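# Lift feed hopper off grinder inlet onto bench

## Task

Remove the feed hopper from the grinder's inlet, set it down on the bench next to the grinder, and release it at the end.

## Robot and tools

Robot: two arms, left_arm and right_arm, each with a parallel two-finger gripper and a wrist camera. Bases in the scene frame: left_arm at (+0.034, +0.309, 0) with quat_wxyz (+0.997, 0, 0, +0.079); right_arm at (+0.021, -0.330, 0) with quat_wxyz (+1.000, 0, 0, +0.007). The scene frame has its origin on the table top between the arms. +z is up, +x points out over the table, and left_arm sits on the +y side. The names left and right do not refer to sides of any image.

Gripper frame: the fingers point along the gripper's +z axis and open and close along its y axis. end_effector_position is the point between the finger pads, roughly 1 cm behind the tips. Joint ranges in rad, base to gripper: waist -2.880..2.880, shoulder 0.000..3.142, elbow 0.000..3.019, wrist pitch -1.693..1.571, wrist yaw -1.571..1.571, wrist roll -2.094..2.094.

The row format is shared by every moving call. A row is one flat list of 16 numbers covering both arms. First come 8 for left_arm: x, y, z in metres, then qw, qx, qy, qz (w first), then opening. After that come the same 8 for right_arm. The positions and quaternions are absolute target poses for each gripper in the scene frame. They are not offsets. Opening runs from -1 (closed) to +1 (fully open, 0.094 m). Send all 16 numbers even when only one arm moves. To keep an arm still, resend its whole pose from the last result taken before it stopped, with the opening it should keep. To keep an orientation steady, reuse the same quaternion you sent before rather than the drifted one reported back. A target more than 0.6 m from that arm's last reported position, along any gripper axis, causes the call to be refused.

Tools:
- execute_actions {actions, pictures}. actions holds zero or one item. An empty list just returns the state and pictures. An item {rows, steps} runs 1 to 15 rows over up to 15 control steps of 1/30 s each (default 15). Each row is applied for one step and the last row repeats. An action needs at least 6 steps. An item {steps} alone is a wait of up to 300 steps, counted from the previous result, so reply time counts toward it. Pictures come only with an empty list or pictures:true. The result is taken 6 steps before the action ends. Those 6 kept-back steps run while you reply.
- move {target, speed}: target is one 16-number row as above. The grippers travel in straight lines and finish together, taking 0.5 to 10 s, with the opening applied at the start. speed is the top speed in m/s, 0.002 to 0.5, default 0.25, and turning is capped at twice that in rad/s. Paths do not avoid obstacles or the other arm. The result adds a move: line giving the ending (done, off_target, moving, held, fault), the limits (paced = pose clipped; held = some steps blocked) and each gripper's distance to its pose.
- wait {seconds}: 0 to 10 s, sends nothing new.
- zoom_image {camera, region}: camera is one of cam_high, cam_low, cam_left_wrist, cam_right_wrist. region is [x0, y0, x1, y1] in pixels, at most 504x504. Image sizes: 504x504 for the two fixed cameras, 616x616 for the wrist cameras (fisheye).
- read_manual {section}: licence texts only.
- finished_scene {scene}: ends and grades the scene (1 or 2). This cannot be undone.

Control behaviour: on every step the commanded pose is clipped to within 70 mm and 16 degrees of the measured pose. Position takes priority over orientation. After an action, each arm continues only to its last clipped pose, so reaching a distant target needs several calls. Moves often stop a centimetre or more short, usually too low. Reported hand positions get less accurate at long reach.

Result lines: the state line gives each gripper's position and quaternion. grip_measured is the finger opening on the command scale, and each gripper can read off by about 1 mm. Hand target, shown only when nothing is kept back, is the pose the controller is currently driving toward. pose unreachable, or HELD on a step, means the clearance check altered or blocked that arm's command. FAULT means the arm stopped. MOTOR HOT warns at 85 °C. At 100 °C an OVER-TEMPERATURE FAULT drops the arm and its load, so avoid holding loads for long, including while thinking.

Grasping: to hold an object, command an opening about 0.03 below grip_measured, or less for a lighter grip. Pad force is roughly 50-62 N, with a brief spike at first contact. Items may be tugged or nudged now and then.

Avoid: dropping or knocking anything off the table, which fails the task; slams, fast contacts and pushing far past a contact; and letting the arms collide. The hopper must rest on the bench with the gripper released before finished_scene is called.

Each tool is called after "Request:" by a JSON object that holds its "method" and its "body".

## Session

Request:
{"method": "execute_actions", "body": {"actions": []}}

Scene clock: 0.00 s of 6320.00 s.
left_arm: end_effector_position=(+0.7259, +0.3537, +0.1564) grip_measured=+1.000 end_effector_quat_wxyz=(+0.098, -0.217, +0.968, +0.082) | right_arm: end_effector_position=(+0.7074, -0.8191, +0.3931) grip_measured=+1.000 end_effector_quat_wxyz=(+0.633, -0.097, +0.733, +0.229)
Joint positions: left_arm=[-0.143  2.102  2.032 -1.34  -0.199 -0.41   0.094] | right_arm=[-0.829  2.351  2.565 -0.543 -1.28  -0.101  0.094]
Joint velocities: left_arm=[-0.005  0.005 -0.007 -0.007 -0.022 -0.022  0.   ] | right_arm=[-0.005 -0.015  0.002 -0.007 -0.11  -0.007  0.   ]
Hand target (left_arm): +0.733, +0.354, +0.168; +0.112, -0.219, +0.966, +0.079
Hand target (right_arm): +0.706, -0.818, +0.411; +0.641, -0.109, +0.728, +0.218

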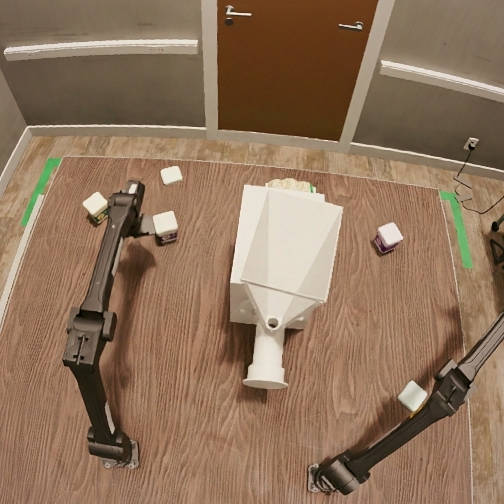

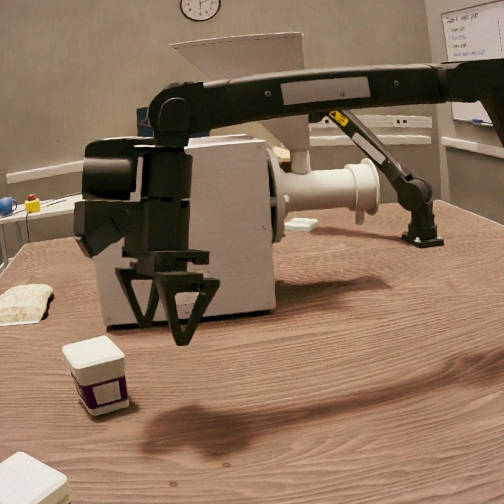

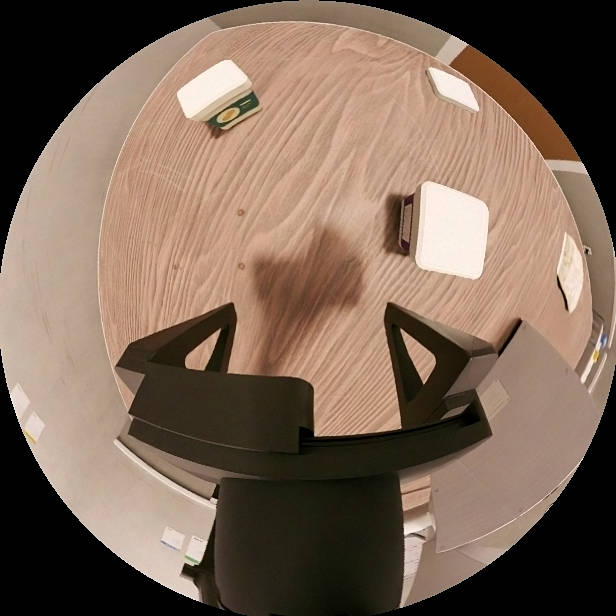

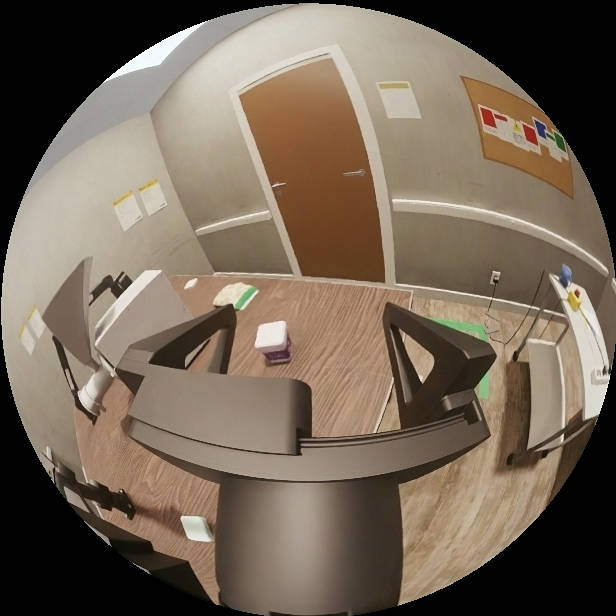

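Request:
{"method": "zoom_image", "body": {"camera": "cam_high", "region": [200, 160, 380, 400]}}

Request:
{"method": "zoom_image", "body": {"camera": "cam_low", "region": [150, 10, 410, 260]}}

Region (200, 160, 380, 400) of cam_high's 504x504 image, scaled by 2.100, with more detail than that image has; it fills the left 378 columns of this view, and the rest is white.

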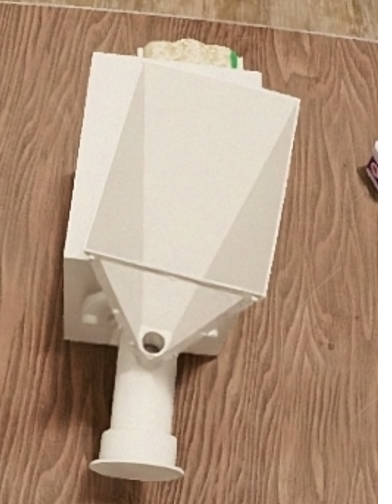

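Region (150, 10, 410, 260) of cam_low's 504x504 image, scaled by 1.938, with more detail than that image has; it fills the top 485 rows of this view, and the rest is white.

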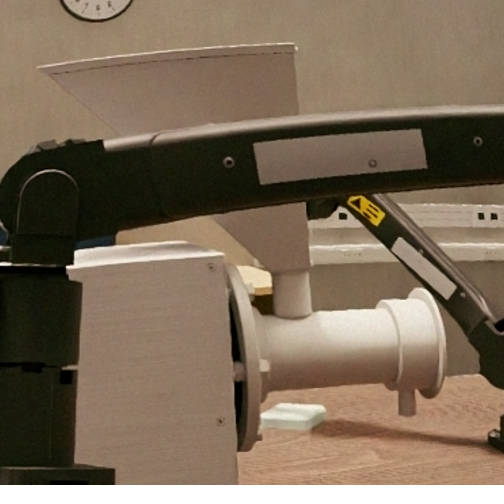

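Request:
{"method": "zoom_image", "body": {"camera": "cam_high", "region": [230, 270, 330, 350]}}

Request:
{"method": "zoom_image", "body": {"camera": "cam_low", "region": [240, 100, 340, 200]}}

Region (230, 270, 330, 350) of cam_high's 504x504 image, scaled by 5.040, with more detail than that image has; it fills the top 403 rows of this view, and the rest is white.

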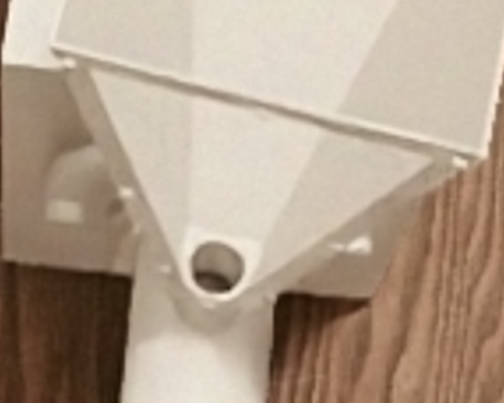

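Region (240, 100, 340, 200) of cam_low's 504x504 image, scaled by 5.040, with more detail than that image has.

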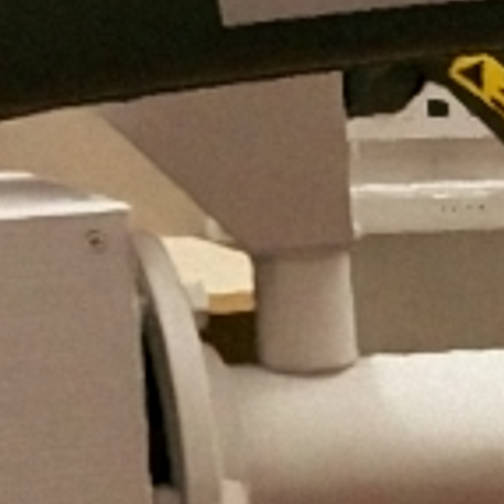

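Request:
{"method": "move", "body": {"target": [0.45,0.22,0.56,0.241,0.047,0.954,-0.174,-0.1,0.706,-0.818,0.411,0.641,-0.109,0.728,0.218,1], "speed": 0.4}}

Request:
{"method": "move", "body": {"target": [0.455,0.03,0.545,0.241,0.047,0.954,-0.174,-0.1,0.706,-0.818,0.411,0.641,-0.109,0.728,0.218,1]}}

Scene clock: 6.30 s of 6320.00 s.
left_arm: end_effector_position=(+0.4497, +0.2257, +0.5417) grip_measured=-0.098 end_effector_quat_wxyz=(+0.249, +0.030, +0.952, -0.178) | right_arm: end_effector_position=(+0.7074, -0.8191, +0.3931) grip_measured=+1.000 end_effector_quat_wxyz=(+0.633, -0.097, +0.733, +0.229)
Joint positions: left_arm=[-0.224  1.322  1.971 -1.682  0.329 -0.094  0.042] | right_arm=[-0.829  2.351  2.565 -0.543 -1.28  -0.101  0.094]
Joint velocities: left_arm=[ 0.005  0.005  0.017 -0.007  0.051 -0.007 -0.   ] | right_arm=[-0.005 -0.015 -0.017 -0.002 -0.007  0.022  0.   ]
Hand target (left_arm): +0.447, +0.221, +0.555; +0.257, +0.041, +0.949, -0.180
Hand target (right_arm): +0.705, -0.817, +0.411; +0.641, -0.109, +0.728, +0.218
Off the commanded pose (left_arm): 0.019 m, 2 deg.
Off the commanded pose (right_arm): 0.018 m, 2 deg.
joint sent to its limit (left arm) — the command would take joint 4 (wrist pitch) past its lower limit, so that joint was sent only as far as its limit.
Kept back: nothing.
After step 90, 1.47 s passed at rest.
move: off_target (left_arm, right_arm); limits=paced
camera_calibration (this result's frames):
cam_left_wrist: T_world_to_cam=[[-0.158149, -0.937195, 0.310894, 0.115637], [-0.979475, 0.188747, 0.0707308, 0.363825], [-0.124969, -0.293327, -0.947809, 0.755162], [0, 0, 0, 1]] pos_world=[0.469017, 0.261213, 0.654064]

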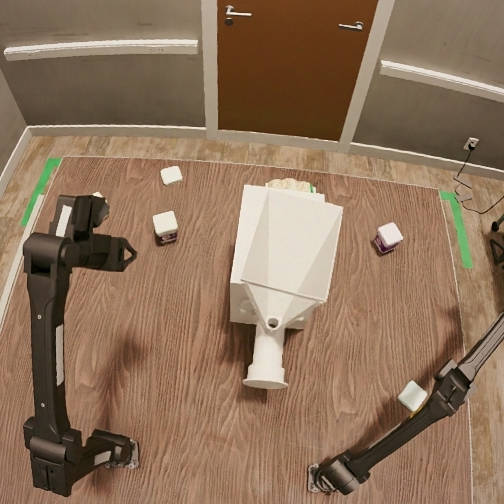

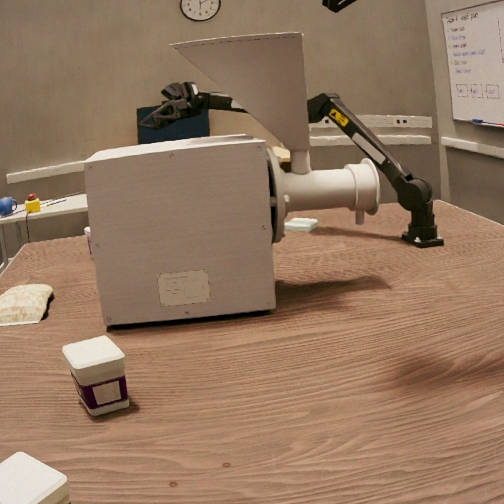

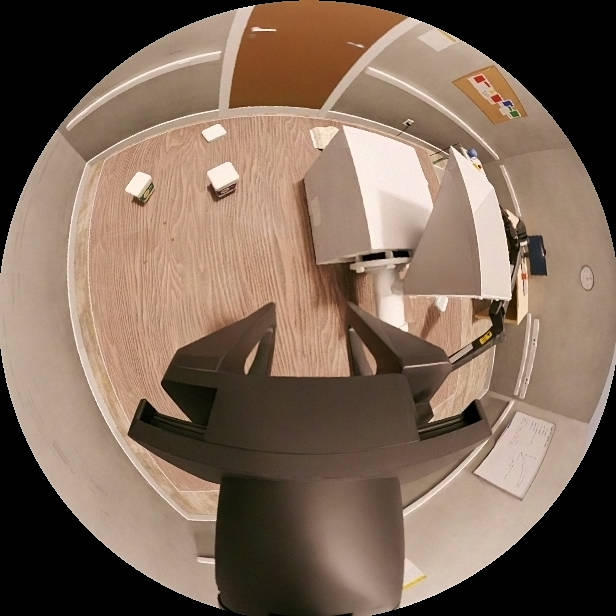

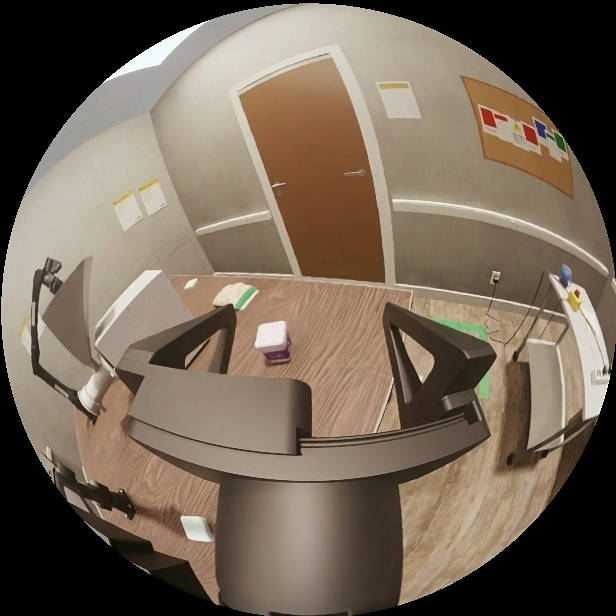

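Scene clock: 7.80 s of 6320.00 s.
left_arm: end_effector_position=(+0.4476, +0.0348, +0.5240) grip_measured=-0.098 end_effector_quat_wxyz=(+0.220, +0.053, +0.960, -0.162) | right_arm: end_effector_position=(+0.7074, -0.8191, +0.3931) grip_measured=+1.000 end_effector_quat_wxyz=(+0.633, -0.097, +0.733, +0.229)
Joint positions: left_arm=[-0.721  1.481  2.093 -1.633  0.066 -0.471  0.042] | right_arm=[-0.829  2.351  2.565 -0.543 -1.28  -0.101  0.094]
Joint velocities: left_arm=[-0.005  0.015  0.007 -0.002  0.066 -0.095 -0.   ] | right_arm=[-0.005 -0.015  0.002 -0.007 -0.007 -0.051  0.   ]
Hand target (left_arm): +0.454, +0.033, +0.545; +0.244, +0.047, +0.953, -0.175
Hand target (right_arm): +0.705, -0.817, +0.411; +0.641, -0.109, +0.728, +0.218
Off the commanded pose (left_arm): 0.023 m, 3 deg.
Off the commanded pose (right_arm): 0.018 m, 2 deg.
Kept back: nothing.
move: off_target (left_arm, right_arm)
camera_calibration (this result's frames):
cam_left_wrist: T_world_to_cam=[[-0.185674, -0.943537, 0.27434, -0.0264343], [-0.965258, 0.227382, 0.128745, 0.361013], [-0.183856, -0.240905, -0.952975, 0.709324], [0, 0, 0, 1]] pos_world=[0.473976, 0.0638498, 0.636742]

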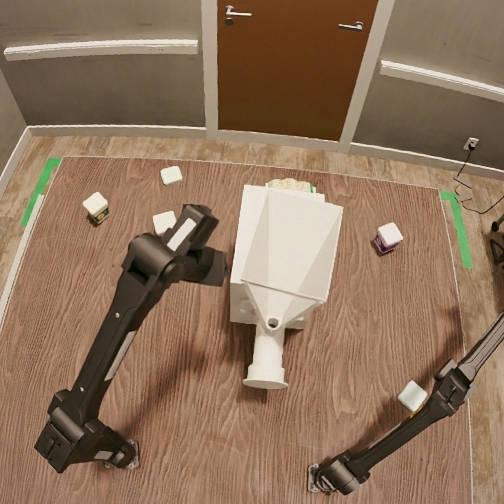

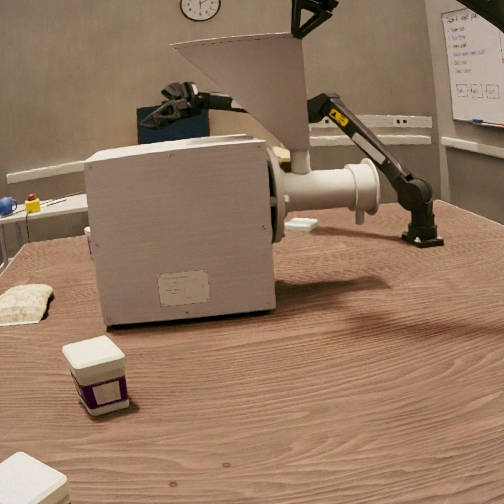

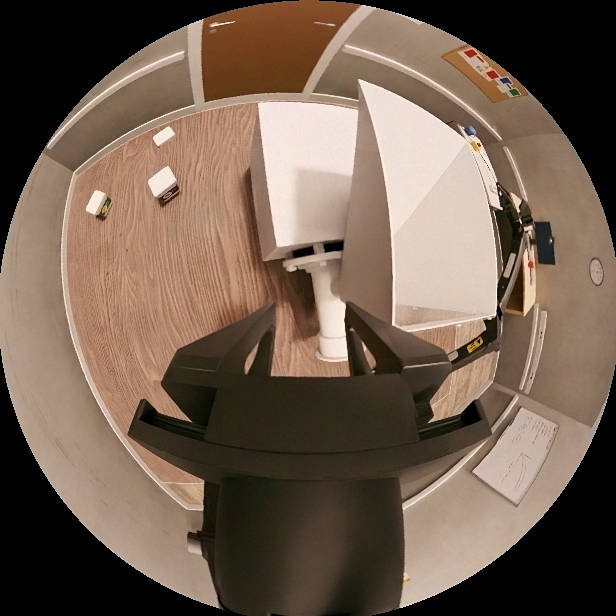

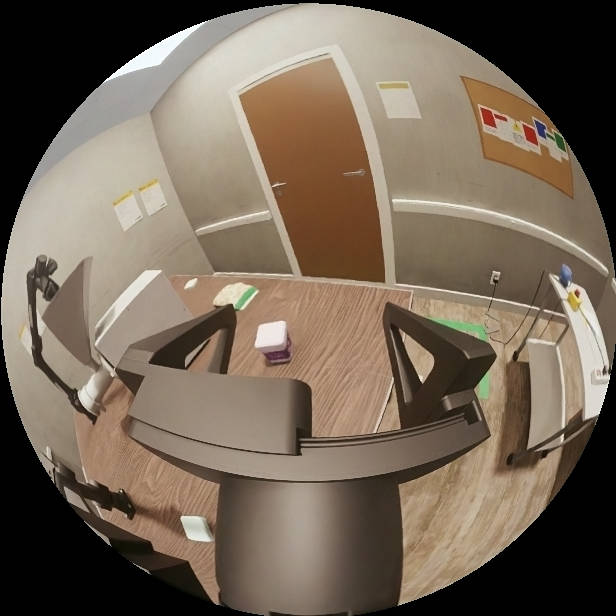

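Request:
{"method": "move", "body": {"target": [0.49,-0.015,0.565,0.241,0.047,0.954,-0.174,0.1,0.706,-0.818,0.411,0.641,-0.109,0.728,0.218,1], "speed": 0.15}}

Scene clock: 9.00 s of 6320.00 s.
left_arm: end_effector_position=(+0.4915, -0.0107, +0.5497) grip_measured=+0.098 end_effector_quat_wxyz=(+0.244, +0.048, +0.953, -0.175) | right_arm: end_effector_position=(+0.7074, -0.8191, +0.3931) grip_measured=+1.000 end_effector_quat_wxyz=(+0.633, -0.097, +0.733, +0.229)
Joint positions: left_arm=[-0.755  1.679  2.399 -1.682  0.043 -0.51   0.052] | right_arm=[-0.829  2.351  2.565 -0.543 -1.28  -0.101  0.094]
Joint velocities: left_arm=[-0.005  0.005  0.037 -0.002 -0.037 -0.095  0.   ] | right_arm=[ 0.005 -0.015 -0.007 -0.007 -0.007 -0.007  0.   ]
Hand target (left_arm): +0.489, -0.014, +0.564; +0.254, +0.046, +0.949, -0.183
Hand target (right_arm): +0.705, -0.817, +0.411; +0.641, -0.109, +0.728, +0.218
Off the commanded pose (left_arm): 0.016 m, 0 deg.
Off the commanded pose (right_arm): 0.018 m, 2 deg.
joint sent to its limit (left arm) — the command would take joint 4 (wrist pitch) past its lower limit, so that joint was sent only as far as its limit.
Kept back: nothing.
move: off_target (left_arm, right_arm)
camera_calibration (this result's frames):
cam_left_wrist: T_world_to_cam=[[-0.187809, -0.936442, 0.296317, -0.0792115], [-0.972644, 0.219309, 0.0766039, 0.44256], [-0.13672, -0.273824, -0.952013, 0.706873], [0, 0, 0, 1]] pos_world=[0.512221, 0.0223245, 0.662522]

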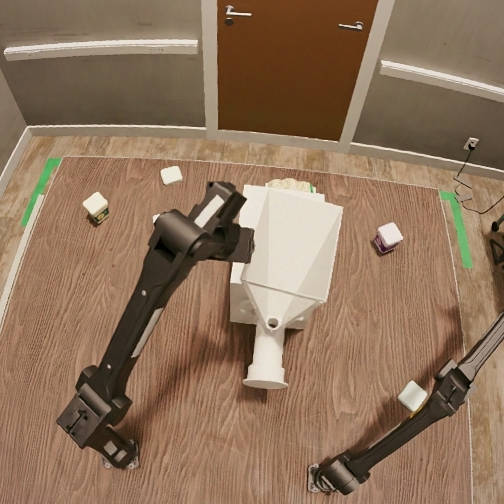

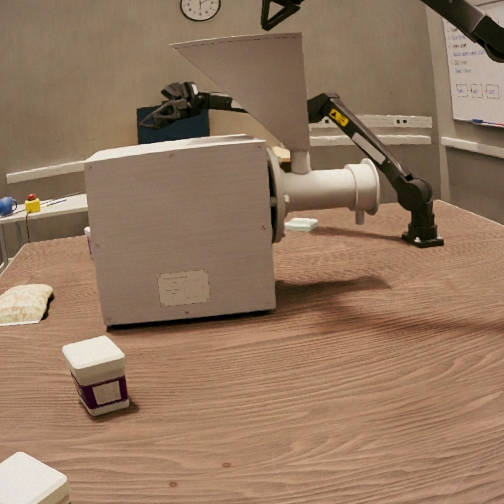

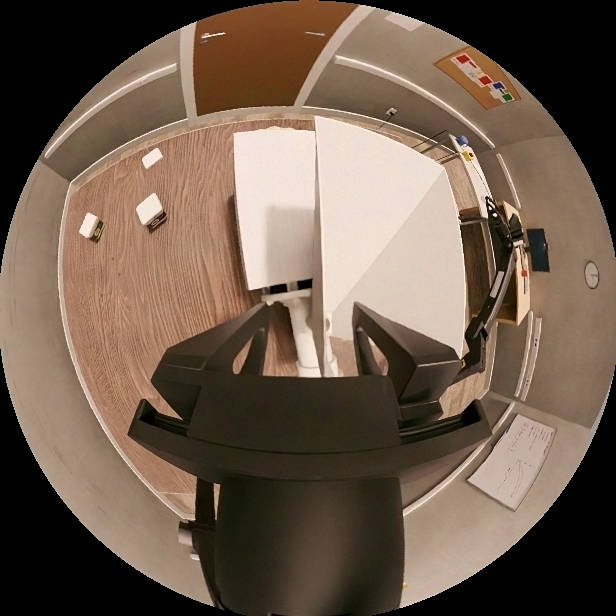

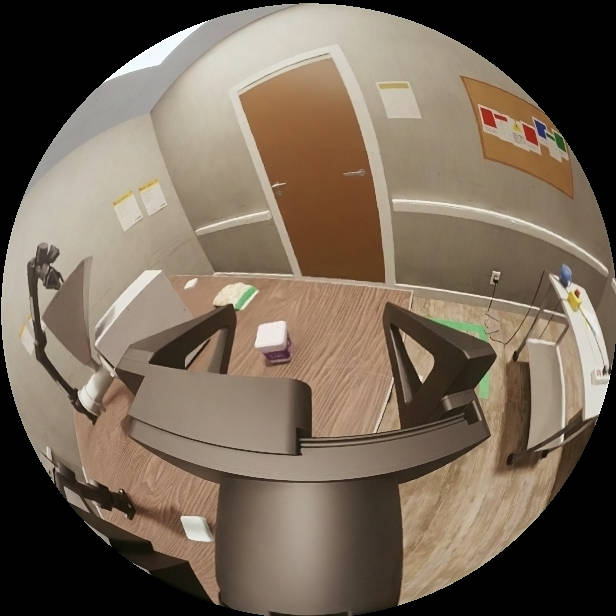

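Request:
{"method": "move", "body": {"target": [0.515,-0.043,0.505,0.241,0.047,0.954,-0.174,0.1,0.706,-0.818,0.411,0.641,-0.109,0.728,0.218,1], "speed": 0.08}}

Request:
{"method": "zoom_image", "body": {"camera": "cam_low", "region": [170, 0, 370, 120]}}

Scene clock: 10.33 s of 6320.00 s.
left_arm: end_effector_position=(+0.5076, -0.0309, +0.5180) grip_measured=+0.098 end_effector_quat_wxyz=(+0.244, +0.047, +0.953, -0.174) | right_arm: end_effector_position=(+0.7074, -0.8191, +0.3931) grip_measured=+1.000 end_effector_quat_wxyz=(+0.633, -0.097, +0.733, +0.229)
Joint positions: left_arm=[-0.771  1.679  2.294 -1.577  0.031 -0.524  0.052] | right_arm=[-0.829  2.351  2.565 -0.543 -1.28  -0.101  0.094]
Joint velocities: left_arm=[ 0.005 -0.005 -0.022  0.002  0.022 -0.022  0.001] | right_arm=[-0.005  0.015 -0.002 -0.002 -0.037 -0.037  0.   ]
Hand target (left_arm): +0.515, -0.043, +0.505; +0.241, +0.047, +0.954, -0.174
Hand target (right_arm): +0.705, -0.817, +0.411; +0.641, -0.109, +0.728, +0.218
Off the commanded pose (left_arm): 0.019 m, 0 deg.
Off the commanded pose (right_arm): 0.018 m, 2 deg.
Kept back: nothing.
move: off_target (left_arm, right_arm)
camera_calibration (this result's frames):
cam_left_wrist: T_world_to_cam=[[-0.186875, -0.937221, 0.294438, -0.0851763], [-0.972903, 0.218103, 0.0767549, 0.465108], [-0.136154, -0.272116, -0.952583, 0.673448], [0, 0, 0, 1]] pos_world=[0.52828, 0.00198553, 0.630896]

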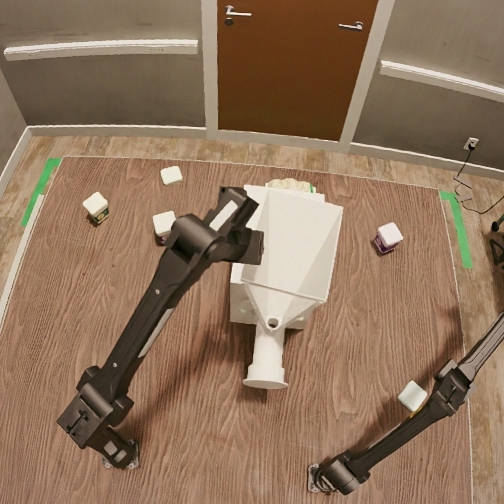

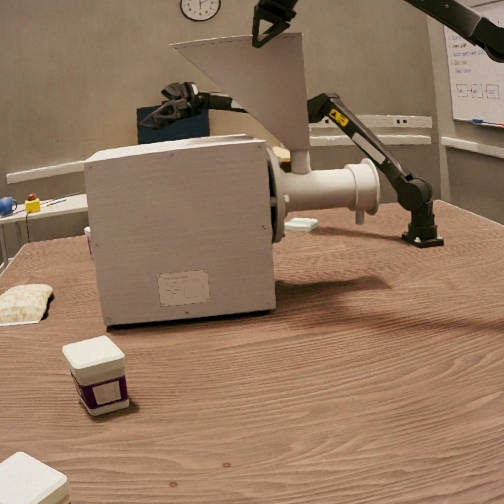

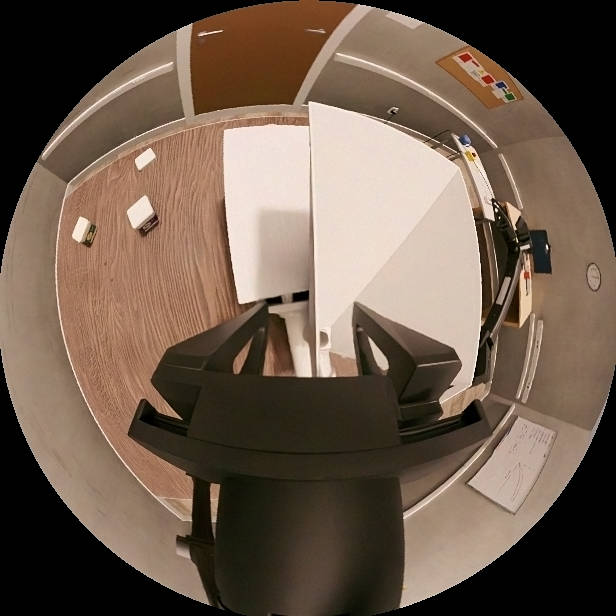

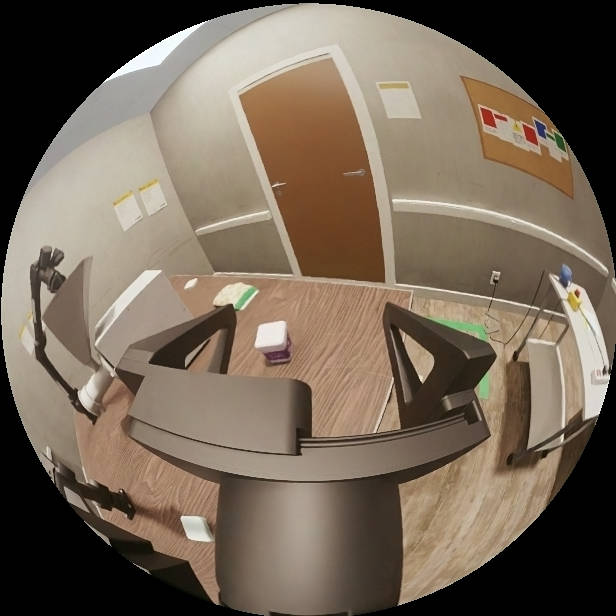

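Region (170, 0, 370, 120) of cam_low's 504x504 image, scaled by 2.520, with more detail than that image has; it fills the top 302 rows of this view, and the rest is white.

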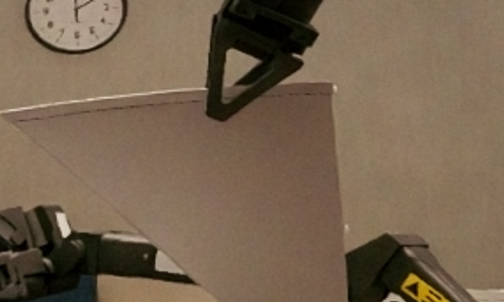

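Request:
{"method": "move", "body": {"target": [0.522,-0.05,0.482,0.241,0.047,0.954,-0.174,0.1,0.706,-0.818,0.411,0.641,-0.109,0.728,0.218,1], "speed": 0.06}}

Request:
{"method": "move", "body": {"target": [0.522,-0.05,0.482,0.241,0.047,0.954,-0.174,-1,0.706,-0.818,0.411,0.641,-0.109,0.728,0.218,1]}}

Scene clock: 11.57 s of 6320.00 s.
left_arm: end_effector_position=(+0.5204, -0.0400, +0.4931) grip_measured=+0.098 end_effector_quat_wxyz=(+0.244, +0.046, +0.953, -0.173) | right_arm: end_effector_position=(+0.7074, -0.8191, +0.3931) grip_measured=+1.000 end_effector_quat_wxyz=(+0.633, -0.097, +0.733, +0.229)
Joint positions: left_arm=[-0.772  1.679  2.217 -1.501  0.029 -0.527  0.052] | right_arm=[-0.829  2.351  2.565 -0.543 -1.28  -0.101  0.094]
Joint velocities: left_arm=[-0.015 -0.005  0.007 -0.002  0.007  0.007 -0.   ] | right_arm=[-0.005  0.005 -0.007  0.002  0.007  0.051  0.   ]
Hand target (left_arm): +0.522, -0.050, +0.482; +0.241, +0.047, +0.954, -0.174
Hand target (right_arm): +0.705, -0.817, +0.411; +0.641, -0.109, +0.728, +0.218
Off the commanded pose (left_arm): 0.015 m, 0 deg.
Off the commanded pose (right_arm): 0.018 m, 2 deg.
Kept back: nothing.
move: off_target (left_arm, right_arm)
camera_calibration (this result's frames):
cam_left_wrist: T_world_to_cam=[[-0.183469, -0.937985, 0.294147, -0.0856921], [-0.973463, 0.214996, 0.0784057, 0.480802], [-0.136784, -0.271956, -0.952539, 0.649287], [0, 0, 0, 1]] pos_world=[0.541133, -0.00717036, 0.60598]

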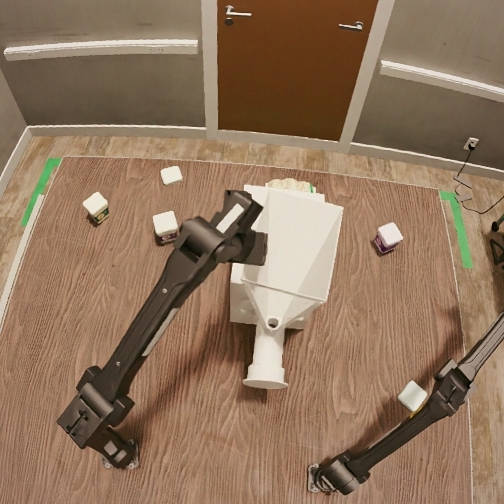

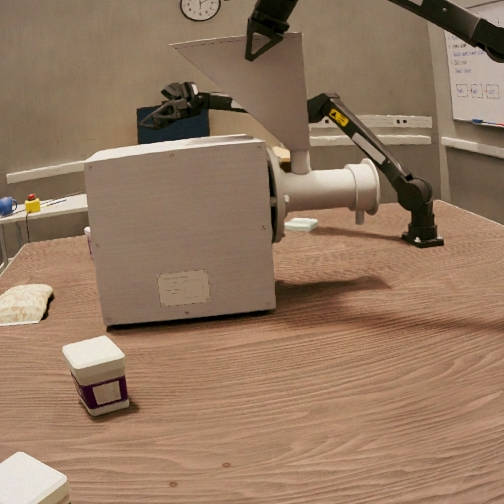

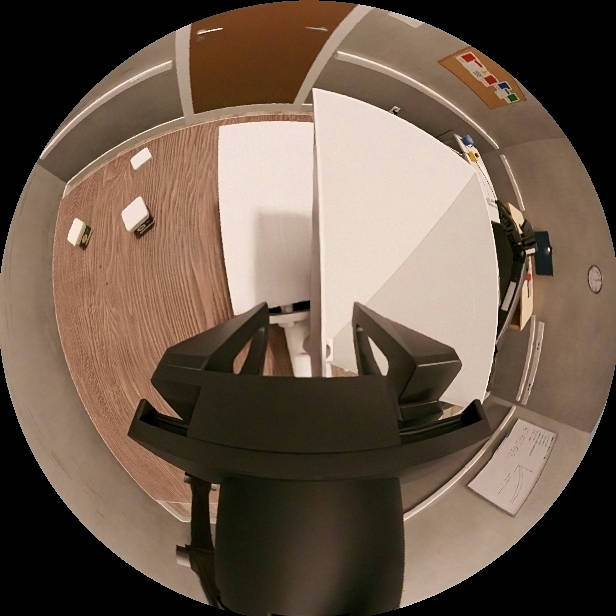

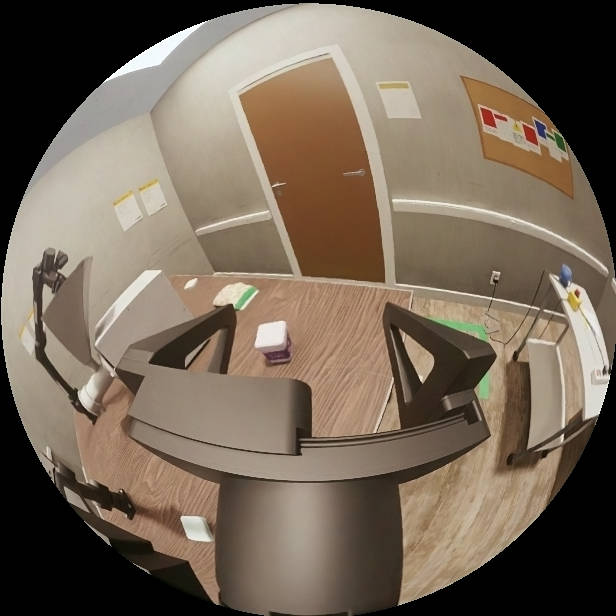

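Scene clock: 12.27 s of 6320.00 s.
left_arm: end_effector_position=(+0.5206, -0.0399, +0.4926) grip_measured=-0.974 end_effector_quat_wxyz=(+0.243, +0.040, +0.954, -0.173) | right_arm: end_effector_position=(+0.7074, -0.8191, +0.3931) grip_measured=+1.000 end_effector_quat_wxyz=(+0.633, -0.097, +0.733, +0.229)
Joint positions: left_arm=[-0.773  1.679  2.215 -1.501  0.027 -0.539  0.001] | right_arm=[-0.829  2.351  2.565 -0.543 -1.28  -0.101  0.094]
Joint velocities: left_arm=[-0.015 -0.015  0.007 -0.007  0.022  0.051  0.   ] | right_arm=[-0.015 -0.005 -0.017  0.002  0.007 -0.007  0.   ]
Hand target (left_arm): +0.522, -0.050, +0.482; +0.241, +0.047, +0.954, -0.174
Hand target (right_arm): +0.705, -0.817, +0.411; +0.641, -0.109, +0.728, +0.218
Off the commanded pose (left_arm): 0.015 m, 1 deg.
Off the commanded pose (right_arm): 0.018 m, 2 deg.
Kept back: nothing.
move: off_target (left_arm, right_arm)
camera_calibration (this result's frames):
cam_left_wrist: T_world_to_cam=[[-0.172577, -0.939001, 0.297479, -0.092727], [-0.975407, 0.204956, 0.0810868, 0.480289], [-0.137111, -0.276169, -0.951279, 0.648265], [0, 0, 0, 1]] pos_world=[0.541358, -0.00647786, 0.60532]

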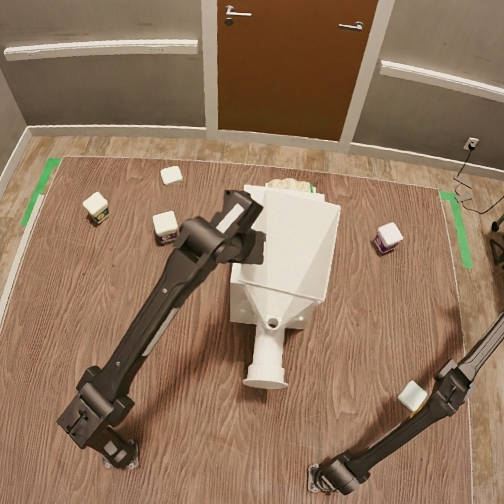

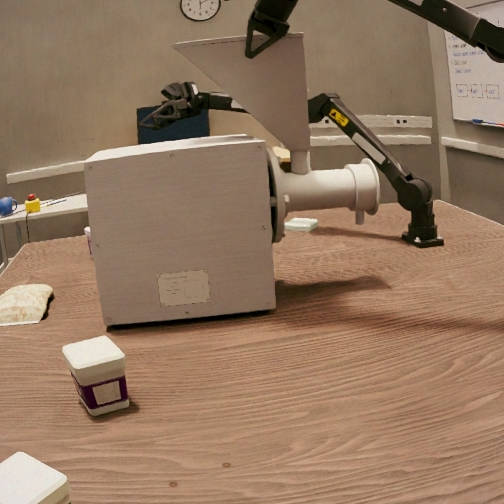

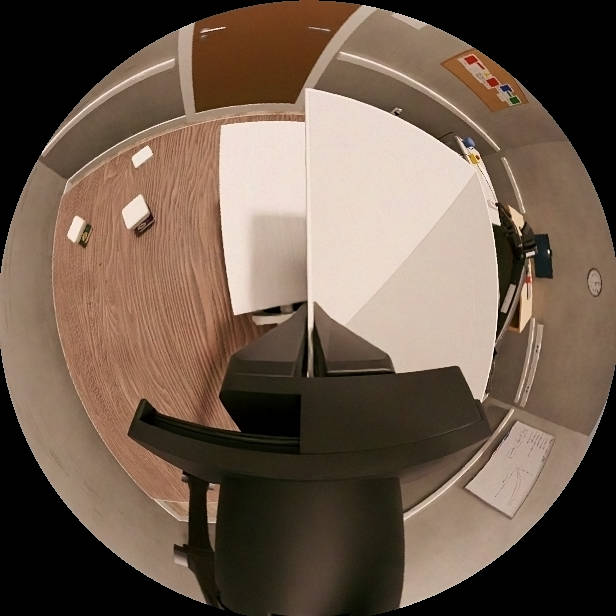

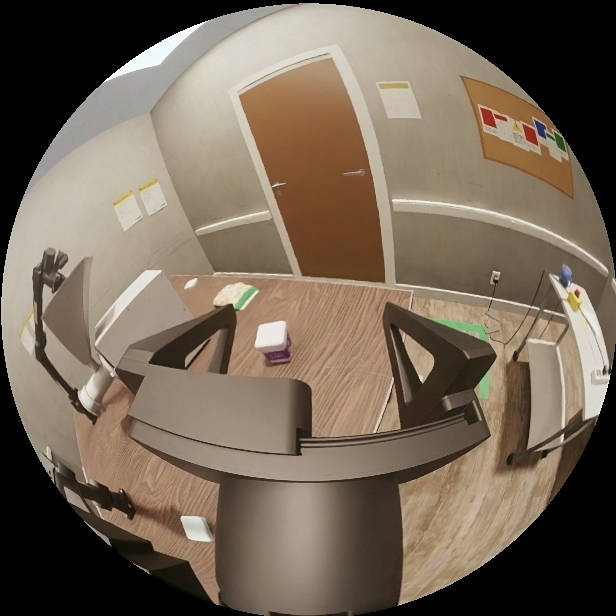

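Request:
{"method": "move", "body": {"target": [0.521,-0.043,0.55,0.241,0.047,0.954,-0.174,-1,0.706,-0.818,0.411,0.641,-0.109,0.728,0.218,1], "speed": 0.04}}

Scene clock: 14.17 s of 6320.00 s.
left_arm: end_effector_position=(+0.5212, -0.0468, +0.4968) grip_measured=-0.975 end_effector_quat_wxyz=(+0.203, +0.052, +0.966, -0.153) | right_arm: end_effector_position=(+0.7074, -0.8191, +0.3931) grip_measured=+1.000 end_effector_quat_wxyz=(+0.633, -0.097, +0.733, +0.229)
Joint positions: left_arm=[-0.778  1.806  2.446 -1.697  0.039 -0.523  0.001] | right_arm=[-0.829  2.351  2.565 -0.543 -1.28  -0.101  0.094]
Joint velocities: left_arm=[ 0.005 -0.005 -0.007 -0.012 -0.051 -0.051 -0.001] | right_arm=[-0.015  0.005  0.017 -0.007  0.037 -0.022  0.   ]
Hand target (left_arm): +0.517, -0.040, +0.547; +0.251, +0.046, +0.950, -0.181
Hand target (right_arm): +0.705, -0.817, +0.411; +0.641, -0.109, +0.728, +0.218
Off the commanded pose (left_arm): 0.053 m, 5 deg.
Off the commanded pose (right_arm): 0.018 m, 2 deg.
joint sent to its limit (left arm) — the command would take joint 4 (wrist pitch) past its lower limit, so that joint was sent only as far as its limit.
Kept back: nothing.
move: off_target (left_arm, right_arm)
camera_calibration (this result's frames):
cam_left_wrist: T_world_to_cam=[[-0.174968, -0.949048, 0.262096, -0.0820527], [-0.960644, 0.222889, 0.16578, 0.433079], [-0.215752, -0.222775, -0.950696, 0.693624], [0, 0, 0, 1]] pos_world=[0.551329, -0.0198784, 0.609135]

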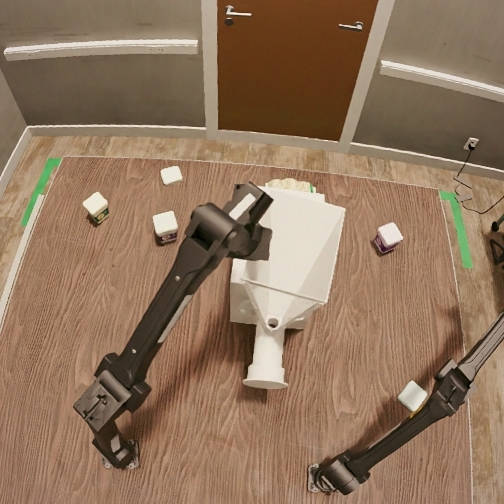

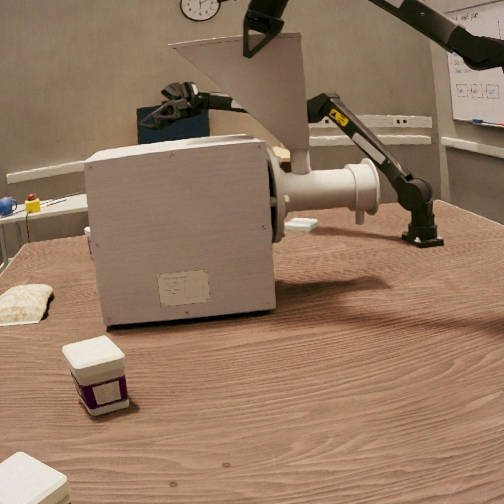

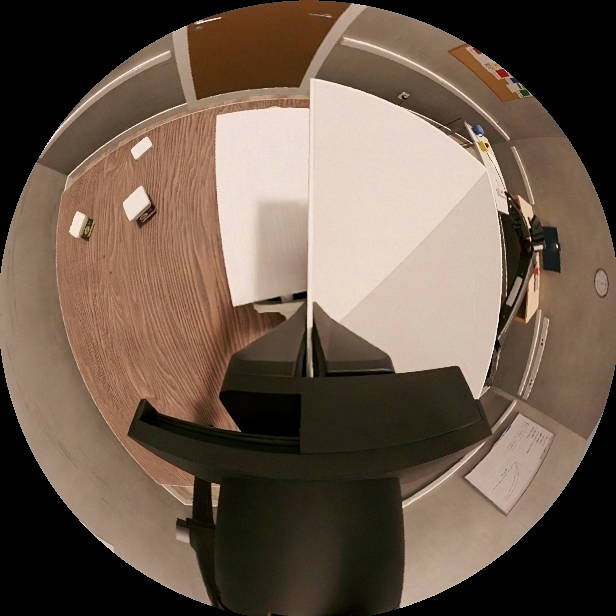

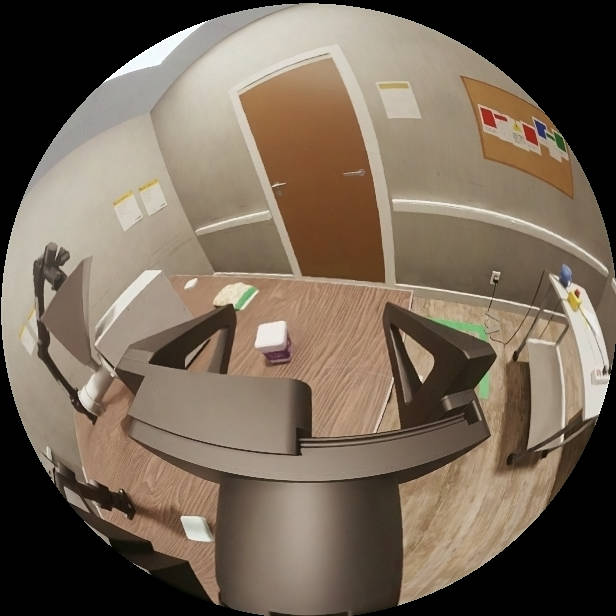

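Request:
{"method": "zoom_image", "body": {"camera": "cam_low", "region": [250, 110, 340, 200]}}

Request:
{"method": "zoom_image", "body": {"camera": "cam_high", "region": [230, 270, 330, 350]}}

Region (250, 110, 340, 200) of cam_low's 504x504 image, scaled by 5.600, with more detail than that image has.

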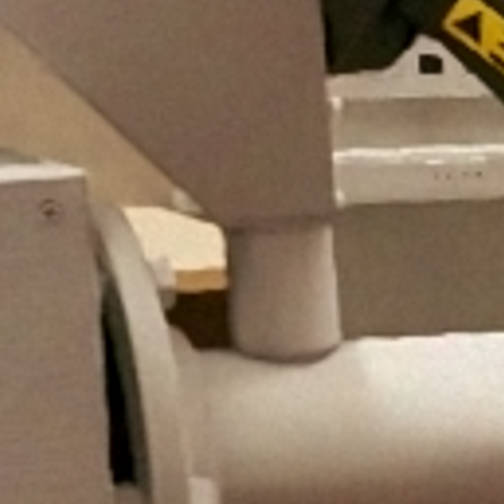

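Region (230, 270, 330, 350) of cam_high's 504x504 image, scaled by 5.040, with more detail than that image has; it fills the top 403 rows of this view, and the rest is white.

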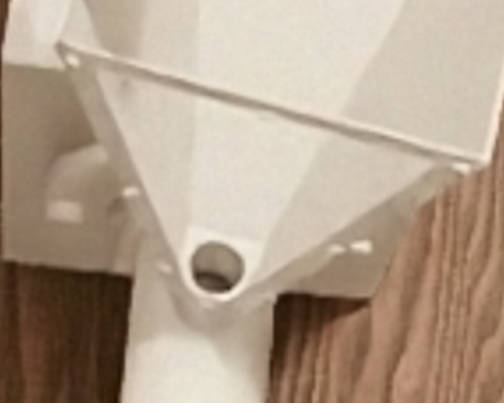

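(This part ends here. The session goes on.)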